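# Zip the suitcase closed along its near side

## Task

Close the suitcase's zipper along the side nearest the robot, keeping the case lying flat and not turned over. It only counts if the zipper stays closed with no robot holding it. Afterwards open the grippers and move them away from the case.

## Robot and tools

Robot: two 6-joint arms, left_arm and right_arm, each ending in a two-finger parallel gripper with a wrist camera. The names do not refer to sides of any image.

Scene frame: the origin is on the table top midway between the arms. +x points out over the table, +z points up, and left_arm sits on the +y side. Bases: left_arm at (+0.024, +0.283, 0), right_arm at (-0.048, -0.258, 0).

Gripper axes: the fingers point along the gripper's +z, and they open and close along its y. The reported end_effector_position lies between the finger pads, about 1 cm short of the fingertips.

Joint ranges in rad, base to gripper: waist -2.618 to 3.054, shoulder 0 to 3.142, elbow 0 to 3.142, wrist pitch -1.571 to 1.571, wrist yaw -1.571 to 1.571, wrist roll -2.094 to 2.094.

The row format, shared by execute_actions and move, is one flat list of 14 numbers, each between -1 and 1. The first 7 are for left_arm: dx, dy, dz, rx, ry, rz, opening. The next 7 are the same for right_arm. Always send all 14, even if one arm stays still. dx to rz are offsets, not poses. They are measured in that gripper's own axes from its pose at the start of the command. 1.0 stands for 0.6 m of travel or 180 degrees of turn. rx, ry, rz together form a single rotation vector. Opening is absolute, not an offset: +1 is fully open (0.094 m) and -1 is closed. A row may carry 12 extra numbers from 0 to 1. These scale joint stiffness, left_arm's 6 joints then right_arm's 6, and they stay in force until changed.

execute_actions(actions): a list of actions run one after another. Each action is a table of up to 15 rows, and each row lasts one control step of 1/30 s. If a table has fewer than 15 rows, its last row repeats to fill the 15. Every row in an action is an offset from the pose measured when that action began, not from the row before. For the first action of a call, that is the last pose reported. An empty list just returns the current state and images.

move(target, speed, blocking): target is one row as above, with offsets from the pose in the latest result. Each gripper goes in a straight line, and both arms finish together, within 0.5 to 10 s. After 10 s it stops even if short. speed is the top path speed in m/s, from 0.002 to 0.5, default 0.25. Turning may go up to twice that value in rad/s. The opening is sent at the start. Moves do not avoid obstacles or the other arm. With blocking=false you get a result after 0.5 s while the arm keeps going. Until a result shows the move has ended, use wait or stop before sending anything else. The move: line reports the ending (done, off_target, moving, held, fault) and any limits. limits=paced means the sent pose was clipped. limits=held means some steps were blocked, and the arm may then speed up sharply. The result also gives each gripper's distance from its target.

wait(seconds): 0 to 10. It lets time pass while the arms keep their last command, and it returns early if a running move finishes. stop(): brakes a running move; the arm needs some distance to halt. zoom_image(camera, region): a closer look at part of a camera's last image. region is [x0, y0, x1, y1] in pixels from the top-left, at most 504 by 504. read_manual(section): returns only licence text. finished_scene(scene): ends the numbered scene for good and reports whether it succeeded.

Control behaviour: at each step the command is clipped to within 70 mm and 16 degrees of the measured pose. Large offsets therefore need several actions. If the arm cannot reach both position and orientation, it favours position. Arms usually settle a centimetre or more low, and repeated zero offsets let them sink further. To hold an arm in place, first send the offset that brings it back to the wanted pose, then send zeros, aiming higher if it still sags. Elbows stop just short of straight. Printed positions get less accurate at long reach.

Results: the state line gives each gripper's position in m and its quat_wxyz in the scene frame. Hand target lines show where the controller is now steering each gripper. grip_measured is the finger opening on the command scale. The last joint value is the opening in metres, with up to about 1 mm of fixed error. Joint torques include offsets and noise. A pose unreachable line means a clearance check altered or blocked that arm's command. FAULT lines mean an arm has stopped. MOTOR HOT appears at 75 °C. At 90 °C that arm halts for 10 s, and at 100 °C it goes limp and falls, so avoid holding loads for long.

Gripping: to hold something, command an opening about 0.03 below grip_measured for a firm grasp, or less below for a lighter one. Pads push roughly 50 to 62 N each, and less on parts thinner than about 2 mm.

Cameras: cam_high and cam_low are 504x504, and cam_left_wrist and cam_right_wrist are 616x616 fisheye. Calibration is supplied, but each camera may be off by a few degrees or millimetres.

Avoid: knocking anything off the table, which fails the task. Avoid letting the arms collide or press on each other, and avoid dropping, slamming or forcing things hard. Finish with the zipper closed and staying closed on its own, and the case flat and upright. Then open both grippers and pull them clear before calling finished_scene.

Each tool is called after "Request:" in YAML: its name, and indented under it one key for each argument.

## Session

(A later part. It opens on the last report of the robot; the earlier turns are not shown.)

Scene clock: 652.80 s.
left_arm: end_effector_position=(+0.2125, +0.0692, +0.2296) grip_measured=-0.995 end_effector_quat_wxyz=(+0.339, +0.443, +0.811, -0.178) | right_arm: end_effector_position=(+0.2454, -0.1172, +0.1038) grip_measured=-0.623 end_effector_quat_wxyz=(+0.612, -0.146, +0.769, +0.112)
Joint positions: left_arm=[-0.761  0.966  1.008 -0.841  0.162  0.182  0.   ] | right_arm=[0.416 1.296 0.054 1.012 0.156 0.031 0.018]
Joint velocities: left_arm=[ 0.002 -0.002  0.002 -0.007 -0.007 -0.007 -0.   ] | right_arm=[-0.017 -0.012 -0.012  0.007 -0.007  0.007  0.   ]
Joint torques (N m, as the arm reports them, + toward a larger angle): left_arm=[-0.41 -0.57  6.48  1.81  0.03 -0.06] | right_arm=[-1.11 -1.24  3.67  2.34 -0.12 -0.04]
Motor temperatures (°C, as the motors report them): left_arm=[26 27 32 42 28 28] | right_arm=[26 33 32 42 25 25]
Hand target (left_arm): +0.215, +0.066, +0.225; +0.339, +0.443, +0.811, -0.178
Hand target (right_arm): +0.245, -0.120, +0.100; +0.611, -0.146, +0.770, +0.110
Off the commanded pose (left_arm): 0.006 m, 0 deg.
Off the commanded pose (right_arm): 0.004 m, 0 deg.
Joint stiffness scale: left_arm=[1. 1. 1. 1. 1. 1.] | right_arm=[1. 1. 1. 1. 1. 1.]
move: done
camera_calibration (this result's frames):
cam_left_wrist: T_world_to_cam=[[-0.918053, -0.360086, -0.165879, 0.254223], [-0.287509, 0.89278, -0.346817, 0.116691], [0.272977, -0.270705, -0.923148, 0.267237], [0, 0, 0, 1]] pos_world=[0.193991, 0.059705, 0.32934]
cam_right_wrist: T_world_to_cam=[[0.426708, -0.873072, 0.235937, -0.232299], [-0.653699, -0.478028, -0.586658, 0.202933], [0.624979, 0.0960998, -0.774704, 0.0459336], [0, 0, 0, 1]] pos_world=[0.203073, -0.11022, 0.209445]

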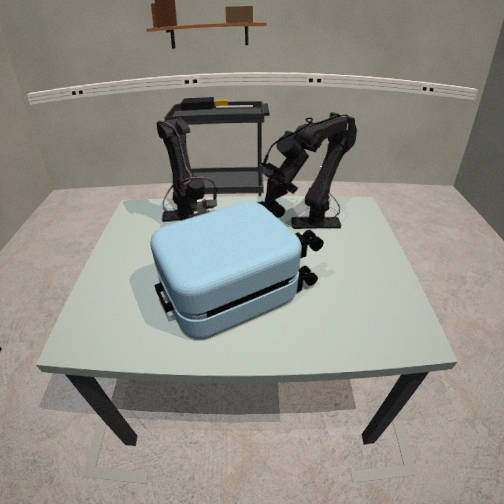

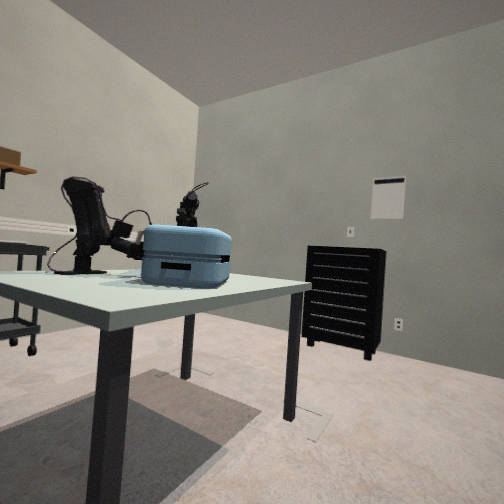

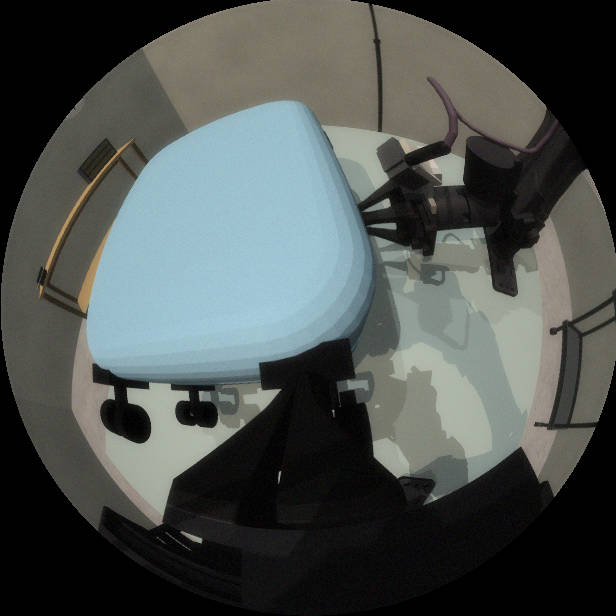

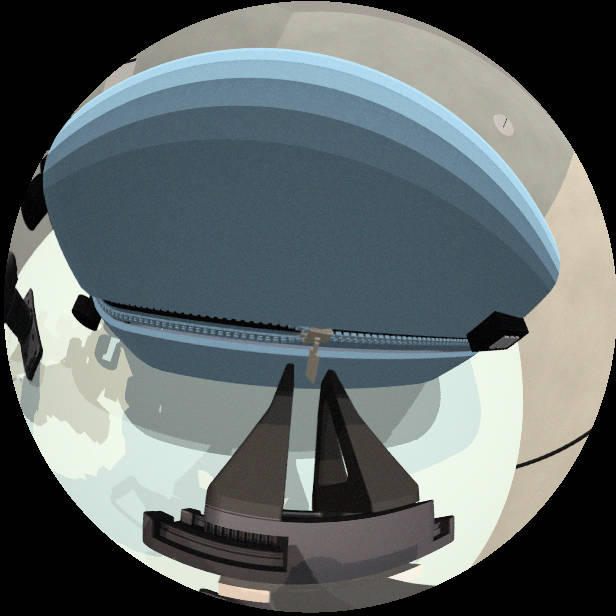

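Request:
move:
  target: [0,0,0.010,0,0,0,-1, 0.008,-0.003,0.022,0,0,0,-0.62]
  speed: 0.025

Request:
zoom_image:
  camera: "cam_right_wrist"
  region: [240, 290, 390, 420]

Scene clock: 658.50 s.
left_arm: end_effector_position=(+0.2125, +0.0692, +0.2296) grip_measured=-0.995 end_effector_quat_wxyz=(+0.339, +0.443, +0.811, -0.178) | right_arm: end_effector_position=(+0.2487, -0.1168, +0.0876) grip_measured=-0.623 end_effector_quat_wxyz=(+0.600, -0.149, +0.778, +0.109)
Joint positions: left_arm=[-0.761  0.966  1.008 -0.841  0.162  0.182  0.   ] | right_arm=[0.406 1.429 0.054 1.114 0.145 0.029 0.018]
Joint velocities: left_arm=[ 0.012 -0.007 -0.012  0.051 -0.037 -0.022  0.   ] | right_arm=[-0.022 -0.007 -0.027  0.051  0.007  0.022 -0.   ]
Joint torques (N m, as the arm reports them, + toward a larger angle): left_arm=[-0.25 -0.66  6.46  1.82  0.02 -0.07] | right_arm=[-1.14 -1.81  6.24  2.37 -0.1  -0.04]
Motor temperatures (°C, as the motors report them): left_arm=[26 27 32 42 28 28] | right_arm=[26 33 32 42 25 25]
Hand target (left_arm): +0.215, +0.066, +0.225; +0.339, +0.443, +0.811, -0.178
Hand target (right_arm): +0.257, -0.115, +0.096; +0.612, -0.146, +0.770, +0.112
Off the commanded pose (left_arm): 0.006 m, 0 deg.
Off the commanded pose (right_arm): 0.012 m, 2 deg.
Joint stiffness scale: left_arm=[1. 1. 1. 1. 1. 1.] | right_arm=[1. 1. 1. 1. 1. 1.]
move: off_target (right_arm)
camera_calibration (this result's frames):
cam_left_wrist: T_world_to_cam=[[-0.918053, -0.360086, -0.165879, 0.254223], [-0.287509, 0.89278, -0.346817, 0.116691], [0.272977, -0.270705, -0.923148, 0.267237], [0, 0, 0, 1]] pos_world=[0.193991, 0.059705, 0.32934]
cam_right_wrist: T_world_to_cam=[[0.434174, -0.869184, 0.236667, -0.230968], [-0.668775, -0.48702, -0.56174, 0.196329], [0.603517, 0.0856157, -0.79274, 0.0369038], [0, 0, 0, 1]] pos_world=[0.209308, -0.108297, 0.194204]

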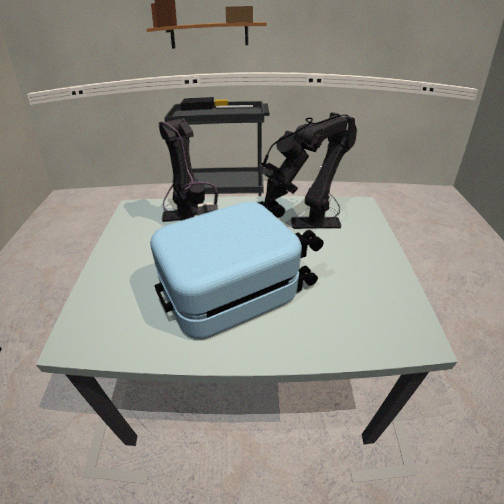

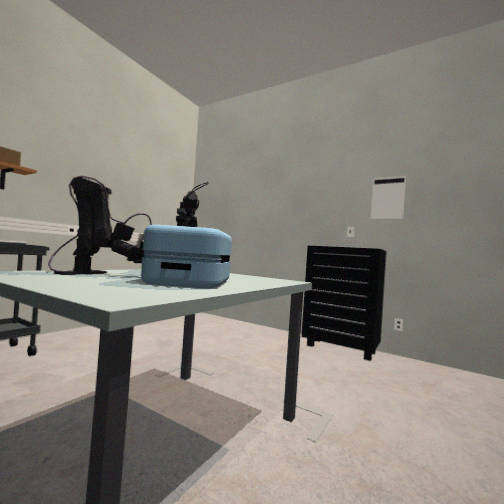

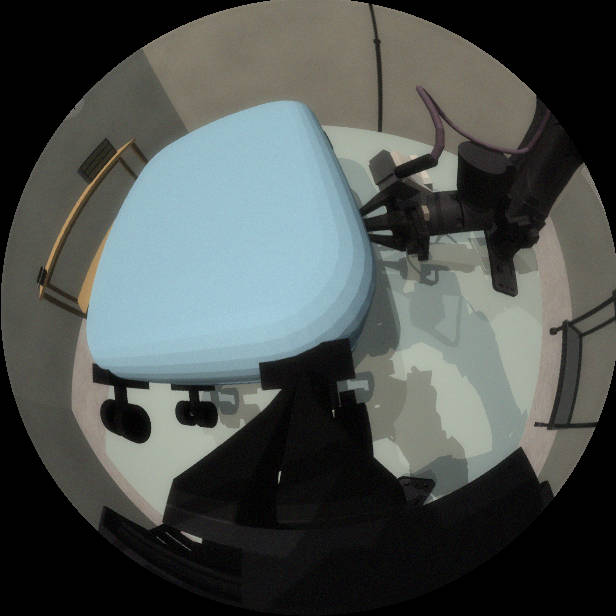

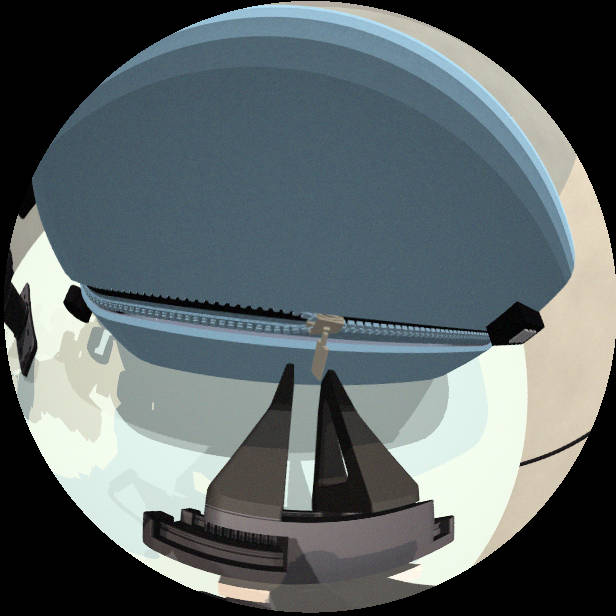

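Region (240, 290, 390, 420) of cam_right_wrist's 616x616 image, scaled by 3.360, with more detail than that image has; it fills the top 437 rows of this view, and the rest is white.

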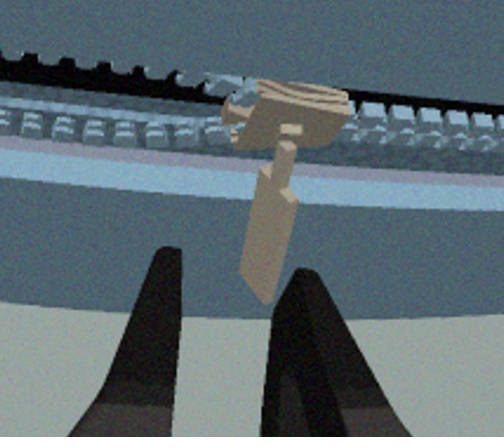

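Request:
move:
  target: [0,0,0.010,0,0,0,-1, -0.049,-0.005,0.016,0.009,-0.027,0,-0.62]
  speed: 0.04

Request:
zoom_image:
  camera: "cam_right_wrist"
  region: [240, 290, 390, 420]

Scene clock: 673.87 s.
left_arm: end_effector_position=(+0.2129, +0.0689, +0.2300) grip_measured=-0.995 end_effector_quat_wxyz=(+0.340, +0.443, +0.810, -0.178) | right_arm: end_effector_position=(+0.2520, -0.1176, +0.0911) grip_measured=-0.623 end_effector_quat_wxyz=(+0.606, -0.147, +0.775, +0.102)
Joint positions: left_arm=[-0.761  0.966  1.008 -0.838  0.162  0.182  0.   ] | right_arm=[0.406 1.43  0.063 1.115 0.158 0.02  0.018]
Joint velocities: left_arm=[-0.012 -0.002 -0.002 -0.022 -0.037 -0.022  0.   ] | right_arm=[-0.002 -0.012 -0.027  0.007  0.007 -0.022  0.   ]
Joint torques (N m, as the arm reports them, + toward a larger angle): left_arm=[-0.38 -0.56  6.47  1.79  0.05 -0.09] | right_arm=[ 0.31 -3.34  7.98  2.49  0.25 -0.05]
Motor temperatures (°C, as the motors report them): left_arm=[26 27 32 41 28 28] | right_arm=[26 33 33 42 25 25]
Hand target (left_arm): +0.215, +0.066, +0.225; +0.339, +0.443, +0.811, -0.178
Hand target (right_arm): +0.264, -0.113, +0.114; +0.634, -0.136, +0.754, +0.105
Off the commanded pose (left_arm): 0.006 m, 0 deg.
Off the commanded pose (right_arm): 0.027 m, 4 deg.
Joint stiffness scale: left_arm=[1. 1. 1. 1. 1. 1.] | right_arm=[1. 1. 1. 1. 1. 1.]
move: off_target (right_arm)
camera_calibration (this result's frames):
cam_left_wrist: T_world_to_cam=[[-0.917729, -0.36039, -0.167009, 0.254711], [-0.286831, 0.892145, -0.349007, 0.11764], [0.274775, -0.27239, -0.922118, 0.266976], [0, 0, 0, 1]] pos_world=[0.19414, 0.0595651, 0.329779]
cam_right_wrist: T_world_to_cam=[[0.421541, -0.872371, 0.247531, -0.232132], [-0.666275, -0.48313, -0.568035, 0.200456], [0.615127, 0.0745259, -0.784898, 0.0328496], [0, 0, 0, 1]] pos_world=[0.211205, -0.108107, 0.19711]

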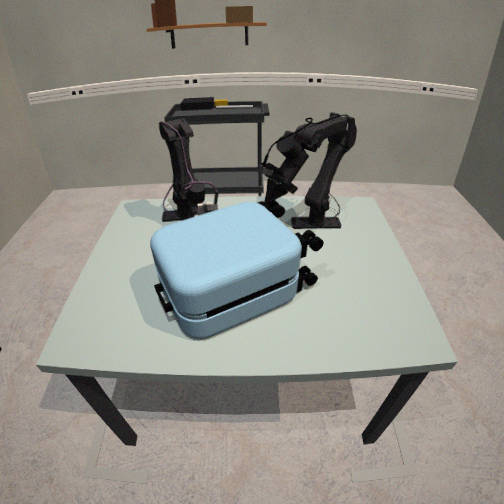

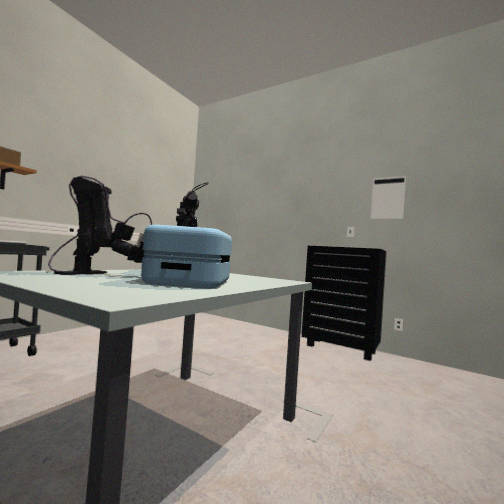

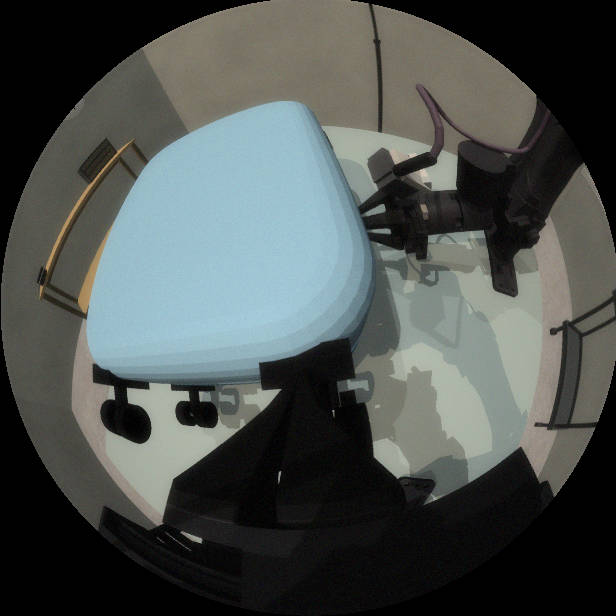

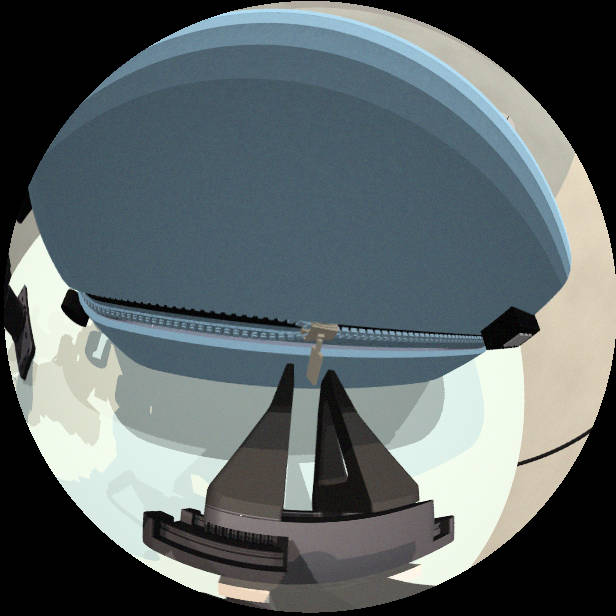

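Region (240, 290, 390, 420) of cam_right_wrist's 616x616 image, scaled by 3.360, with more detail than that image has; it fills the top 437 rows of this view, and the rest is white.

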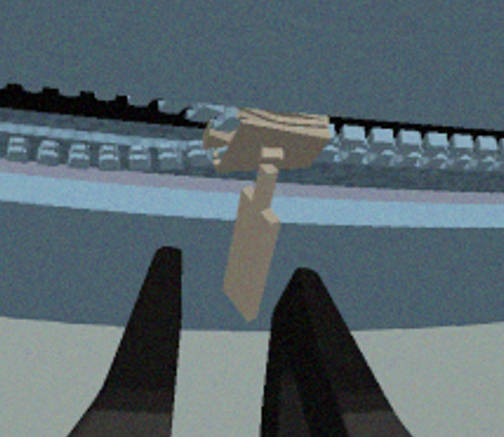

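Request:
move:
  target: [0,0,0.010,0,0,0,-1, -0.038,0,-0.005,0,-0.0255,0,-0.62]
  speed: 0.04

Request:
zoom_image:
  camera: "cam_right_wrist"
  region: [240, 290, 390, 420]

Scene clock: 680.20 s.
left_arm: end_effector_position=(+0.2129, +0.0689, +0.2300) grip_measured=-0.995 end_effector_quat_wxyz=(+0.340, +0.443, +0.810, -0.178) | right_arm: end_effector_position=(+0.2520, -0.1176, +0.0911) grip_measured=-0.623 end_effector_quat_wxyz=(+0.606, -0.150, +0.775, +0.100)
Joint positions: left_arm=[-0.761  0.966  1.008 -0.838  0.162  0.182  0.   ] | right_arm=[0.406 1.43  0.063 1.115 0.158 0.012 0.018]
Joint velocities: left_arm=[ 0.012 -0.017 -0.012 -0.051  0.051  0.022 -0.   ] | right_arm=[ 0.002 -0.002 -0.007 -0.037 -0.066  0.007 -0.001]
Joint torques (N m, as the arm reports them, + toward a larger angle): left_arm=[-0.38 -0.54  6.45  1.83  0.05 -0.08] | right_arm=[ 0.09 -6.3   4.02  2.57  0.04 -0.05]
Motor temperatures (°C, as the motors report them): left_arm=[26 27 32 41 28 28] | right_arm=[26 33 33 42 25 25]
Hand target (left_arm): +0.215, +0.065, +0.226; +0.340, +0.443, +0.810, -0.178
Hand target (right_arm): +0.254, -0.116, +0.113; +0.636, -0.143, +0.750, +0.109
Off the commanded pose (left_arm): 0.006 m, 0 deg.
Off the commanded pose (right_arm): 0.023 m, 5 deg.
Joint stiffness scale: left_arm=[1. 1. 1. 1. 1. 1.] | right_arm=[1. 1. 1. 1. 1. 1.]
move: off_target (right_arm)
camera_calibration (this result's frames):
cam_left_wrist: T_world_to_cam=[[-0.917729, -0.36039, -0.167009, 0.254711], [-0.286831, 0.892145, -0.349007, 0.11764], [0.274775, -0.27239, -0.922118, 0.266976], [0, 0, 0, 1]] pos_world=[0.19414, 0.0595651, 0.329779]
cam_right_wrist: T_world_to_cam=[[0.422622, -0.869584, 0.25537, -0.23279], [-0.66367, -0.488825, -0.566209, 0.198964], [0.617198, 0.0698114, -0.783705, 0.0316646], [0, 0, 0, 1]] pos_world=[0.210885, -0.107383, 0.196918]

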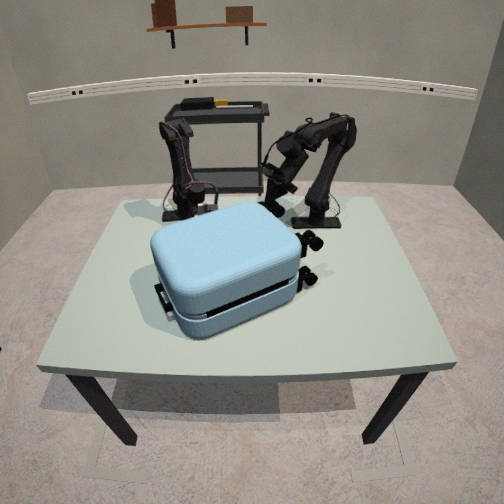

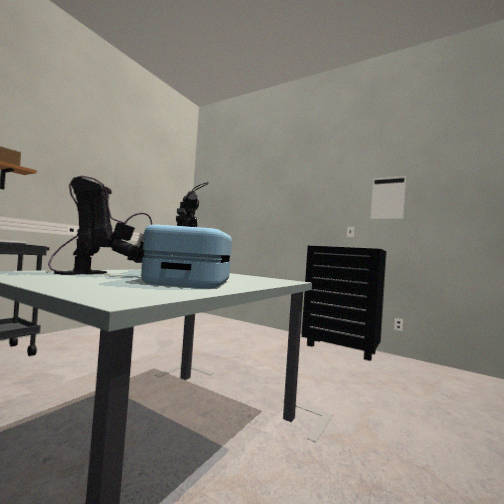

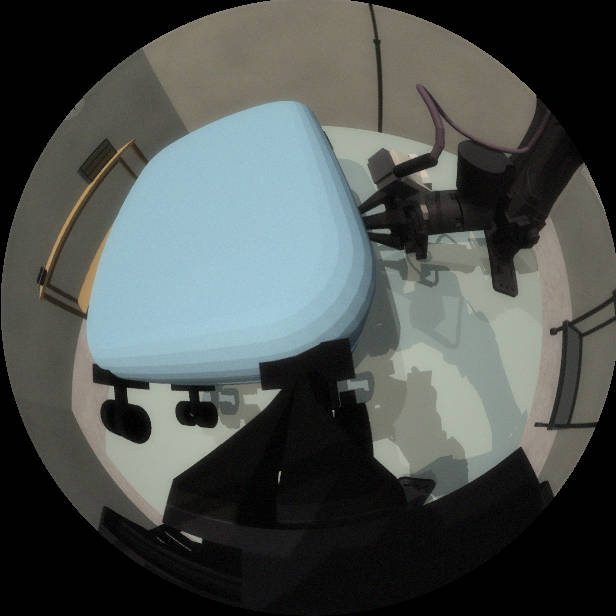

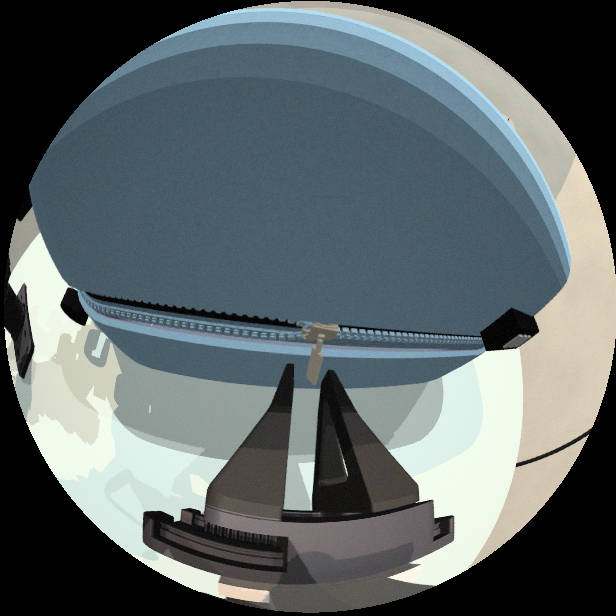

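Region (240, 290, 390, 420) of cam_right_wrist's 616x616 image, scaled by 3.360, with more detail than that image has; it fills the top 437 rows of this view, and the rest is white.

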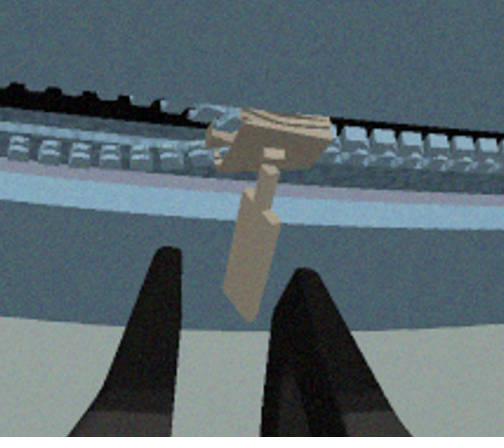

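Request:
execute_actions:
  actions:
    - [[0,0,0.010,0,0,0,-1, -0.038,0,-0.005,0,-0.0255,0,-0.66],[0,0,0.010,0,0,0,-1, -0.038,0,-0.005,0,-0.0255,0,-0.69],[0,0,0.010,0,0,0,-1, -0.038,0,-0.005,0,-0.0255,0,-0.72],[0,0,0.010,0,0,0,-1, -0.038,0,-0.005,0,-0.0255,0,-0.75],[0,0,0.010,0,0,0,-1, -0.038,0,-0.005,0,-0.0255,0,-0.77]]

Request:
zoom_image:
  camera: "cam_right_wrist"
  region: [240, 290, 390, 420]

Scene clock: 686.60 s.
left_arm: end_effector_position=(+0.2129, +0.0689, +0.2300) grip_measured=-0.995 end_effector_quat_wxyz=(+0.340, +0.443, +0.810, -0.178) | right_arm: end_effector_position=(+0.2522, -0.1175, +0.0922) grip_measured=-0.767 end_effector_quat_wxyz=(+0.608, -0.153, +0.773, +0.098)
Joint positions: left_arm=[-0.761  0.966  1.008 -0.838  0.162  0.182  0.   ] | right_arm=[0.406 1.43  0.063 1.12  0.158 0.004 0.011]
Joint velocities: left_arm=[-0.037  0.002  0.007  0.022 -0.022  0.007 -0.   ] | right_arm=[-0.022  0.002 -0.002 -0.037 -0.022 -0.022 -0.   ]
Joint torques (N m, as the arm reports them, + toward a larger angle): left_arm=[-0.29 -0.57  6.48  1.81  0.02 -0.04] | right_arm=[ 0.21 -6.33  4.1   2.5   0.03 -0.05]
Motor temperatures (°C, as the motors report them): left_arm=[26 27 32 41 28 28] | right_arm=[26 34 32 43 25 25]
Hand target (left_arm): +0.215, +0.065, +0.226; +0.340, +0.443, +0.810, -0.178
Hand target (right_arm): +0.254, -0.116, +0.113; +0.636, -0.146, +0.750, +0.106
Off the commanded pose (left_arm): 0.006 m, 0 deg.
Off the commanded pose (right_arm): 0.022 m, 4 deg.
Joint stiffness scale: left_arm=[1. 1. 1. 1. 1. 1.] | right_arm=[1. 1. 1. 1. 1. 1.]
camera_calibration (this result's frames):
cam_left_wrist: T_world_to_cam=[[-0.917729, -0.36039, -0.167009, 0.254711], [-0.286831, 0.892145, -0.349007, 0.11764], [0.274775, -0.27239, -0.922118, 0.266976], [0, 0, 0, 1]] pos_world=[0.19414, 0.0595651, 0.329779]
cam_right_wrist: T_world_to_cam=[[0.422584, -0.867462, 0.26255, -0.233454], [-0.658925, -0.492958, -0.568163, 0.198309], [0.622286, 0.0670958, -0.779909, 0.0304098], [0, 0, 0, 1]] pos_world=[0.210401, -0.106795, 0.197682]

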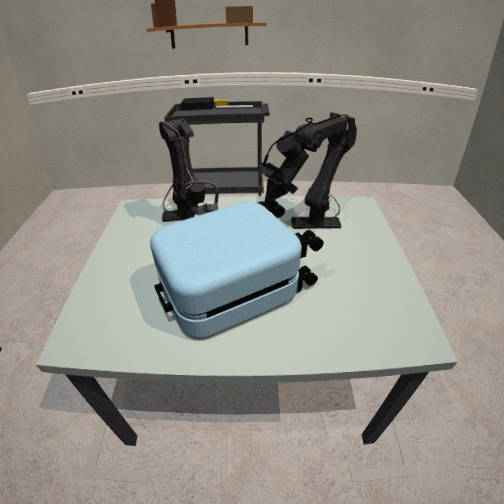

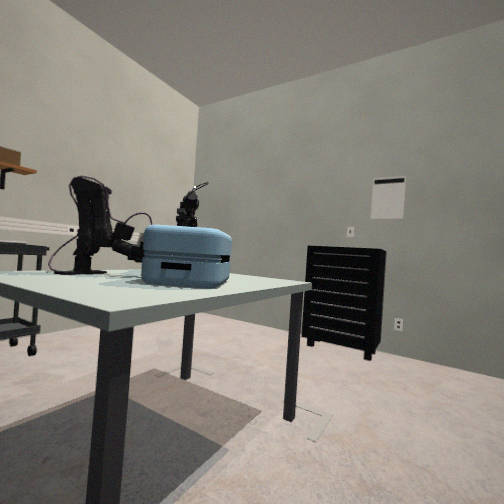

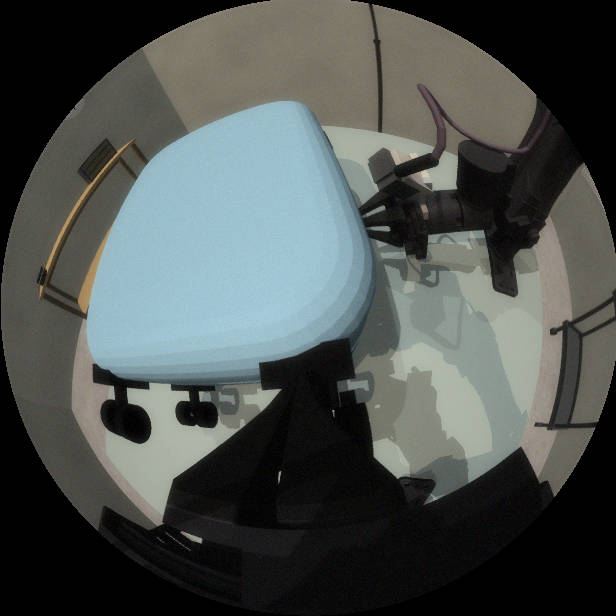

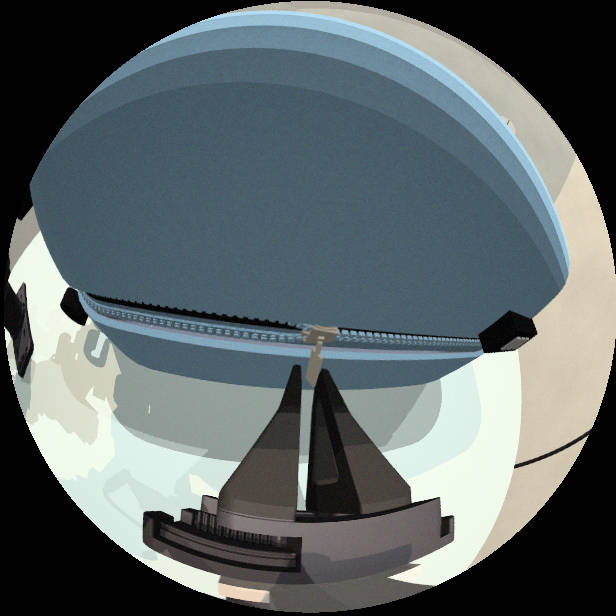

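Region (240, 290, 390, 420) of cam_right_wrist's 616x616 image, scaled by 3.360, with more detail than that image has; it fills the top 437 rows of this view, and the rest is white.

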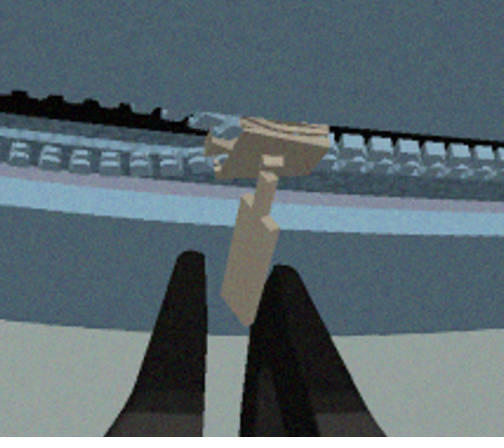

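Request:
execute_actions:
  actions:
    - [[0,0,0.010,0,0,0,-1, -0.037,-0.001,-0.006,0,-0.024,0.003,-0.76],[0,0,0.010,0,0,0,-1, -0.037,-0.001,-0.007,0,-0.023,0.003,-0.76],[0,0,0.010,0,0,0,-1, -0.038,-0.002,-0.008,0,-0.022,0.003,-0.76],[0,0,0.010,0,0,0,-1, -0.038,-0.002,-0.009,0,-0.021,0.003,-0.76],[0,0,0.010,0,0,0,-1, -0.039,-0.002,-0.010,0,-0.020,0.003,-0.76],[0,0,0.010,0,0,0,-1, -0.039,-0.002,-0.011,0,-0.019,0.003,-0.76]]

Request:
zoom_image:
  camera: "cam_right_wrist"
  region: [240, 290, 390, 420]

Scene clock: 702.30 s.
left_arm: end_effector_position=(+0.2129, +0.0689, +0.2300) grip_measured=-0.995 end_effector_quat_wxyz=(+0.340, +0.443, +0.810, -0.178) | right_arm: end_effector_position=(+0.2508, -0.1183, +0.1078) grip_measured=-0.763 end_effector_quat_wxyz=(+0.622, -0.149, +0.762, +0.102)
Joint positions: left_arm=[-0.761  0.966  1.008 -0.838  0.162  0.182  0.   ] | right_arm=[0.406 1.33  0.063 1.056 0.158 0.003 0.011]
Joint velocities: left_arm=[-0.002 -0.002 -0.022 -0.037  0.022  0.007 -0.001] | right_arm=[-0.002 -0.007  0.007 -0.095 -0.051 -0.007 -0.001]
Joint torques (N m, as the arm reports them, + toward a larger angle): left_arm=[-0.33 -0.54  6.44  1.83  0.03 -0.07] | right_arm=[-0.07 -5.24  5.08  2.1   0.03  0.  ]
Motor temperatures (°C, as the motors report them): left_arm=[26 27 32 41 28 28] | right_arm=[26 34 32 43 25 25]
Hand target (left_arm): +0.215, +0.065, +0.226; +0.340, +0.443, +0.810, -0.178
Hand target (right_arm): +0.252, -0.118, +0.117; +0.631, -0.147, +0.755, +0.106
Off the commanded pose (left_arm): 0.006 m, 0 deg.
Off the commanded pose (right_arm): 0.009 m, 1 deg.
Joint stiffness scale: left_arm=[1. 1. 1. 1. 1. 1.] | right_arm=[1. 1. 1. 1. 1. 1.]
camera_calibration (this result's frames):
cam_left_wrist: T_world_to_cam=[[-0.917729, -0.36039, -0.167009, 0.254711], [-0.286831, 0.892145, -0.349007, 0.11764], [0.274775, -0.27239, -0.922118, 0.266976], [0, 0, 0, 1]] pos_world=[0.19414, 0.0595651, 0.329779]
cam_right_wrist: T_world_to_cam=[[0.414391, -0.872032, 0.260462, -0.235929], [-0.640463, -0.482751, -0.597293, 0.205538], [0.646596, 0.0806969, -0.758552, 0.0367895], [0, 0, 0, 1]] pos_world=[0.205619, -0.109482, 0.212124]

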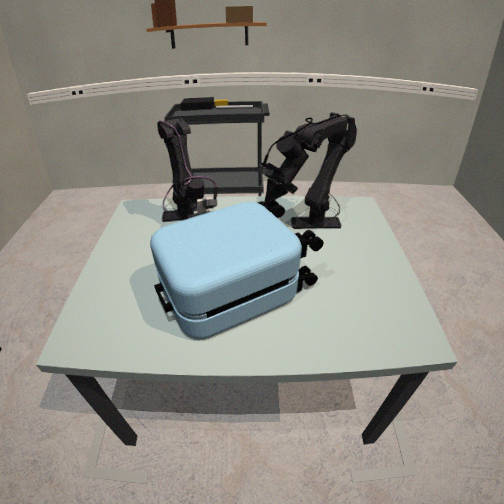

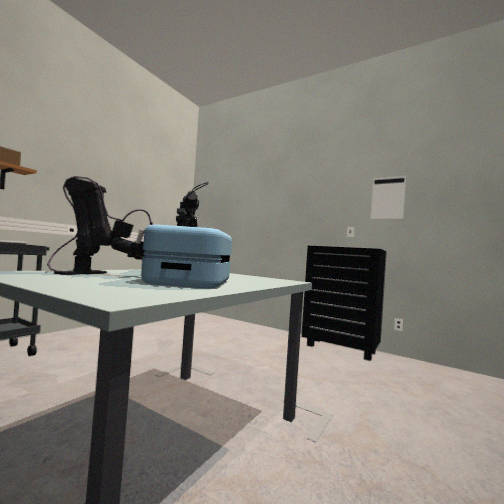

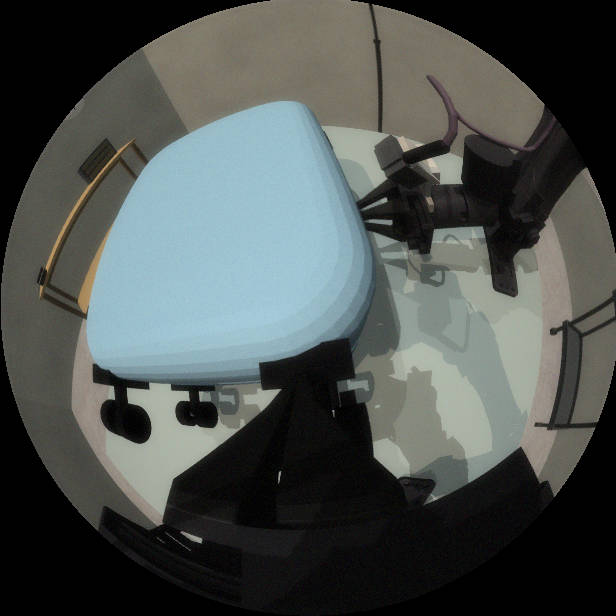

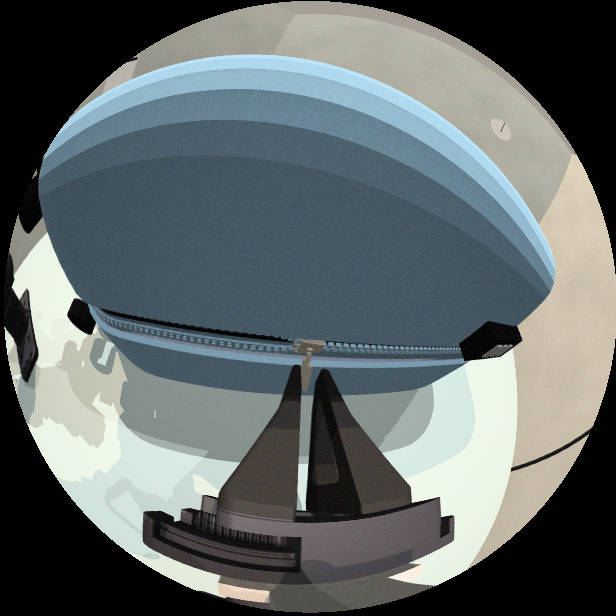

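Region (240, 290, 390, 420) of cam_right_wrist's 616x616 image, scaled by 3.360, with more detail than that image has; it fills the top 437 rows of this view, and the rest is white.

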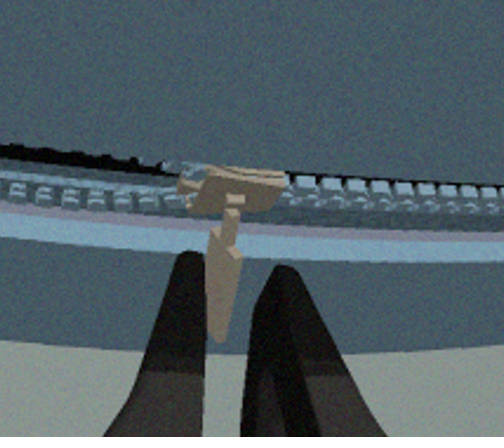

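Request:
execute_actions:
  actions:
    - [[0,0,0.010,0,0,0,-1, 0.003,0,0,0,0.002,0,-0.76],[0,0,0.010,0,0,0,-1, 0.006,0,0,0,0.0045,0,-0.76],[0,0,0.010,0,0,0,-1, 0.009,0,0,0,0.007,0,-0.76],[0,0,0.010,0,0,0,-1, 0.012,0,0,0,0.009,0,-0.76],[0,0,0.010,0,0,0,-1, 0.0135,0,0,0,0.0103,0,-0.76]]

Request:
zoom_image:
  camera: "cam_right_wrist"
  region: [240, 290, 390, 420]

Scene clock: 708.70 s.
left_arm: end_effector_position=(+0.2129, +0.0689, +0.2300) grip_measured=-0.995 end_effector_quat_wxyz=(+0.340, +0.443, +0.810, -0.178) | right_arm: end_effector_position=(+0.2494, -0.1191, +0.1008) grip_measured=-0.763 end_effector_quat_wxyz=(+0.611, -0.152, +0.771, +0.099)
Joint positions: left_arm=[-0.761  0.966  1.008 -0.838  0.162  0.182  0.   ] | right_arm=[0.406 1.33  0.063 1.027 0.158 0.003 0.011]
Joint velocities: left_arm=[-0.002 -0.007  0.012 -0.081 -0.081  0.007  0.001] | right_arm=[ 0.007 -0.002  0.012  0.007 -0.066 -0.022 -0.001]
Joint torques (N m, as the arm reports them, + toward a larger angle): left_arm=[-0.34 -0.54  6.41  1.82  0.02 -0.04] | right_arm=[-0.02 -2.68  4.6   2.05  0.03  0.07]
Motor temperatures (°C, as the motors report them): left_arm=[26 27 32 41 28 28] | right_arm=[26 34 32 42 25 25]
Hand target (left_arm): +0.215, +0.065, +0.226; +0.340, +0.443, +0.810, -0.178
Hand target (right_arm): +0.249, -0.119, +0.100; +0.609, -0.151, +0.772, +0.100
Off the commanded pose (left_arm): 0.006 m, 0 deg.
Off the commanded pose (right_arm): 0.001 m, 0 deg.
Joint stiffness scale: left_arm=[1. 1. 1. 1. 1. 1.] | right_arm=[1. 1. 1. 1. 1. 1.]
camera_calibration (this result's frames):
cam_left_wrist: T_world_to_cam=[[-0.917729, -0.36039, -0.167009, 0.254711], [-0.286831, 0.892145, -0.349007, 0.11764], [0.274775, -0.27239, -0.922118, 0.266976], [0, 0, 0, 1]] pos_world=[0.19414, 0.0595651, 0.329779]
cam_right_wrist: T_world_to_cam=[[0.421063, -0.868226, 0.262469, -0.235621], [-0.655402, -0.491273, -0.573671, 0.200367], [0.62702, 0.069529, -0.775894, 0.0377117], [0, 0, 0, 1]] pos_world=[0.206886, -0.108759, 0.206048]

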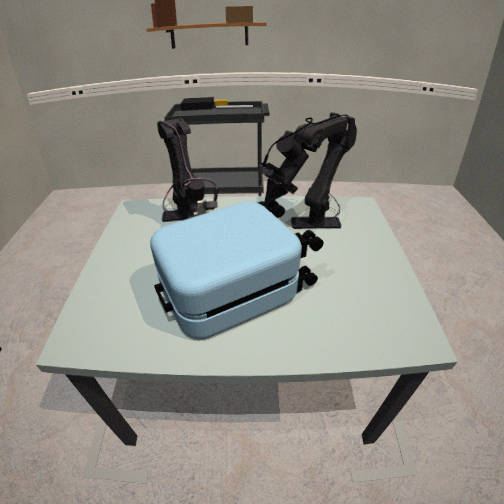

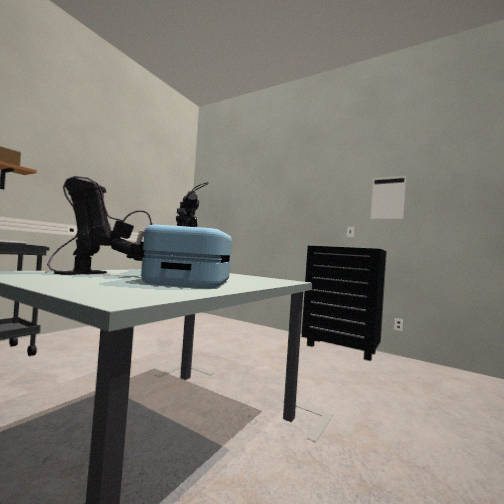

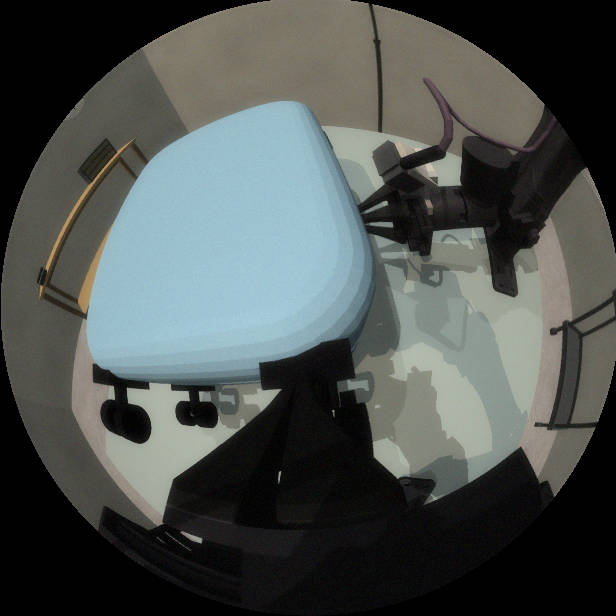

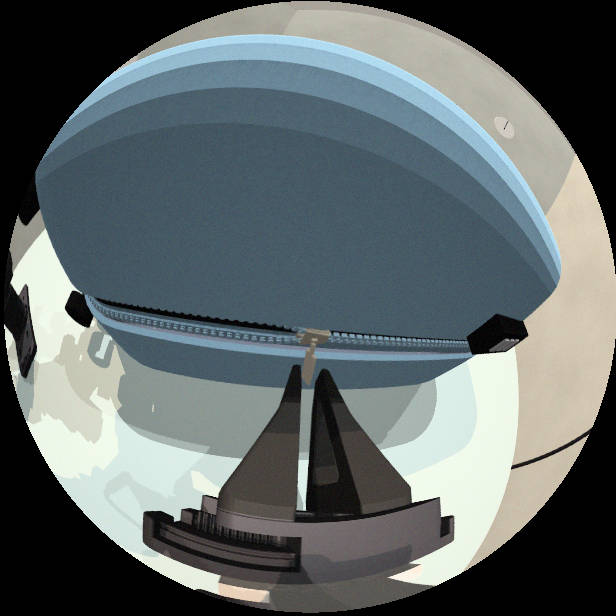

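Region (240, 290, 390, 420) of cam_right_wrist's 616x616 image, scaled by 3.360, with more detail than that image has; it fills the top 437 rows of this view, and the rest is white.

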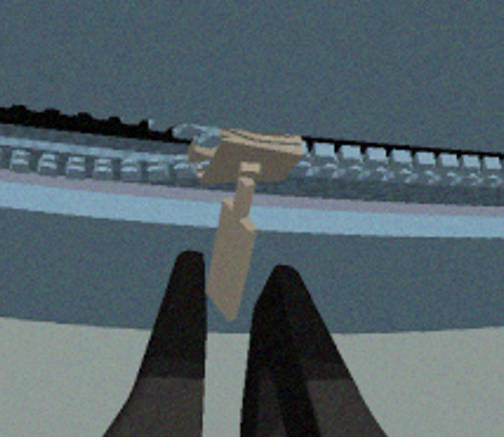

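Request:
execute_actions:
  actions:
    - [[0,0,0.010,0,0,0,-1, -0.005,0.002,0.003,-0.002,-0.002,0,-0.74],[0,0,0.010,0,0,0,-1, -0.009,0.004,0.006,-0.004,-0.003,0,-0.74],[0,0,0.010,0,0,0,-1, -0.013,0.005,0.008,-0.005,-0.005,0,-0.74],[0,0,0.010,0,0,0,-1, -0.016,0.006,0.010,-0.005,-0.006,0,-0.74],[0,0,0.010,0,0,0,-1, -0.019,0.006,0.012,-0.005,-0.007,0,-0.74],[0,0,0.010,0,0,0,-1, -0.021,0.007,0.013,-0.005,-0.008,0,-0.74],[0,0,0.010,0,0,0,-1, -0.023,0.007,0.014,-0.005,-0.0085,0,-0.74],[0,0,0.010,0,0,0,-1, -0.025,0.007,0.015,-0.005,-0.009,0,-0.74],[0,0,0.010,0,0,0,-1, -0.026,0.007,0.016,-0.005,-0.0096,0,-0.74]]

Request:
zoom_image:
  camera: "cam_right_wrist"
  region: [240, 290, 390, 420]

Scene clock: 718.93 s.
left_arm: end_effector_position=(+0.2130, +0.0688, +0.2302) grip_measured=-0.995 end_effector_quat_wxyz=(+0.340, +0.443, +0.810, -0.178) | right_arm: end_effector_position=(+0.2528, -0.1163, +0.1053) grip_measured=-0.743 end_effector_quat_wxyz=(+0.614, -0.153, +0.768, +0.101)
Joint positions: left_arm=[-0.761  0.966  1.008 -0.838  0.162  0.182  0.   ] | right_arm=[0.406 1.33  0.08  1.019 0.154 0.003 0.012]
Joint velocities: left_arm=[ 0.002  0.017 -0.007 -0.007 -0.066 -0.037 -0.   ] | right_arm=[ 0.002 -0.007 -0.027  0.007 -0.007  0.066 -0.   ]
Joint torques (N m, as the arm reports them, + toward a larger angle): left_arm=[-0.4  -0.61  6.48  1.8   0.01 -0.07] | right_arm=[ 0.05 -1.91  7.81  2.14 -0.12 -0.06]
Motor temperatures (°C, as the motors report them): left_arm=[26 27 32 41 28 28] | right_arm=[26 34 32 42 25 25]
Hand target (left_arm): +0.215, +0.065, +0.226; +0.340, +0.443, +0.810, -0.178
Hand target (right_arm): +0.259, -0.110, +0.113; +0.621, -0.156, +0.761, +0.107
Off the commanded pose (left_arm): 0.006 m, 0 deg.
Off the commanded pose (right_arm): 0.012 m, 1 deg.
Joint stiffness scale: left_arm=[1. 1. 1. 1. 1. 1.] | right_arm=[1. 1. 1. 1. 1. 1.]
camera_calibration (this result's frames):
cam_left_wrist: T_world_to_cam=[[-0.917636, -0.360477, -0.167332, 0.25485], [-0.286636, 0.891963, -0.349632, 0.117911], [0.275288, -0.272871, -0.921823, 0.266901], [0, 0, 0, 1]] pos_world=[0.194183, 0.0595252, 0.329905]
cam_right_wrist: T_world_to_cam=[[0.422605, -0.867836, 0.261278, -0.236038], [-0.648775, -0.490974, -0.581409, 0.205749], [0.632848, 0.0761958, -0.770518, 0.0376338], [0, 0, 0, 1]] pos_world=[0.209419, -0.106693, 0.210293]

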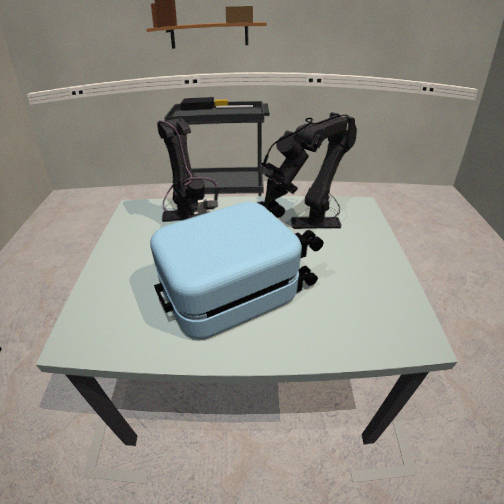

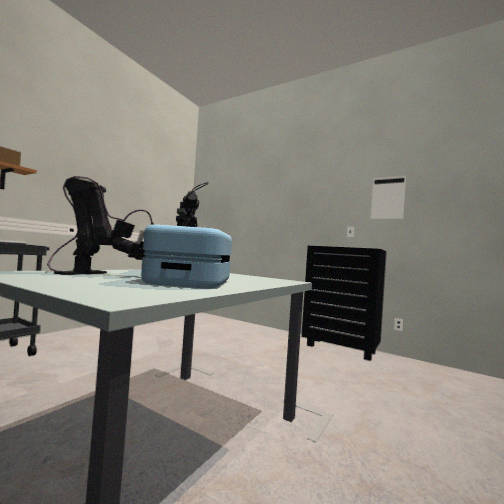

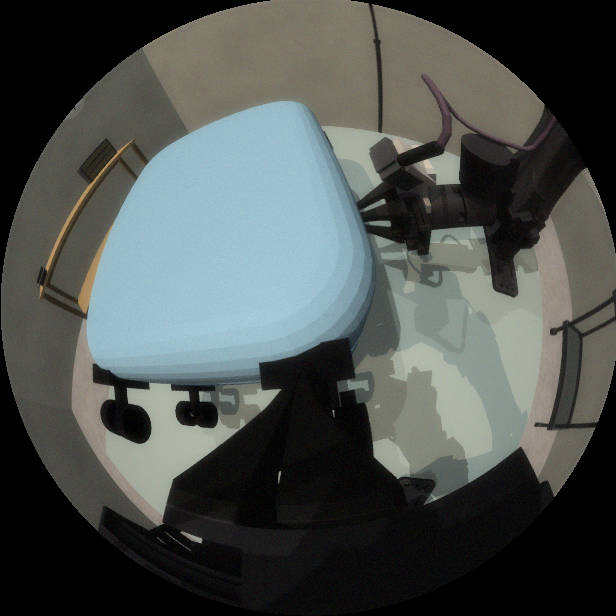

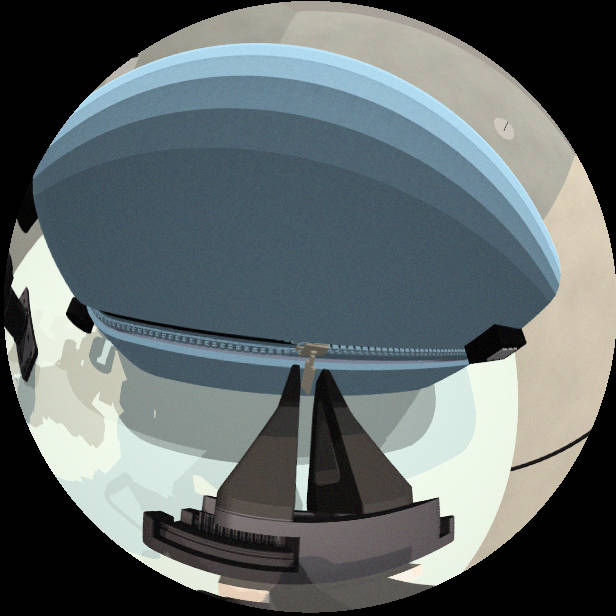

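Region (240, 290, 390, 420) of cam_right_wrist's 616x616 image, scaled by 3.360, with more detail than that image has; it fills the top 437 rows of this view, and the rest is white.

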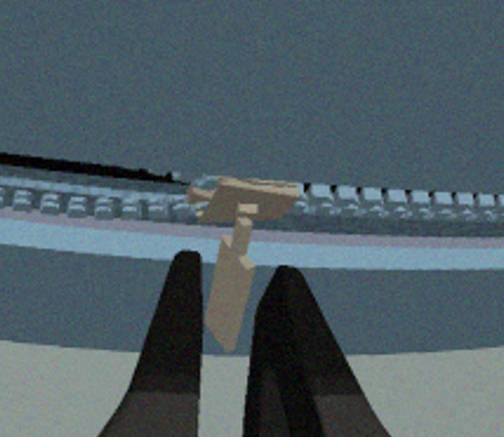

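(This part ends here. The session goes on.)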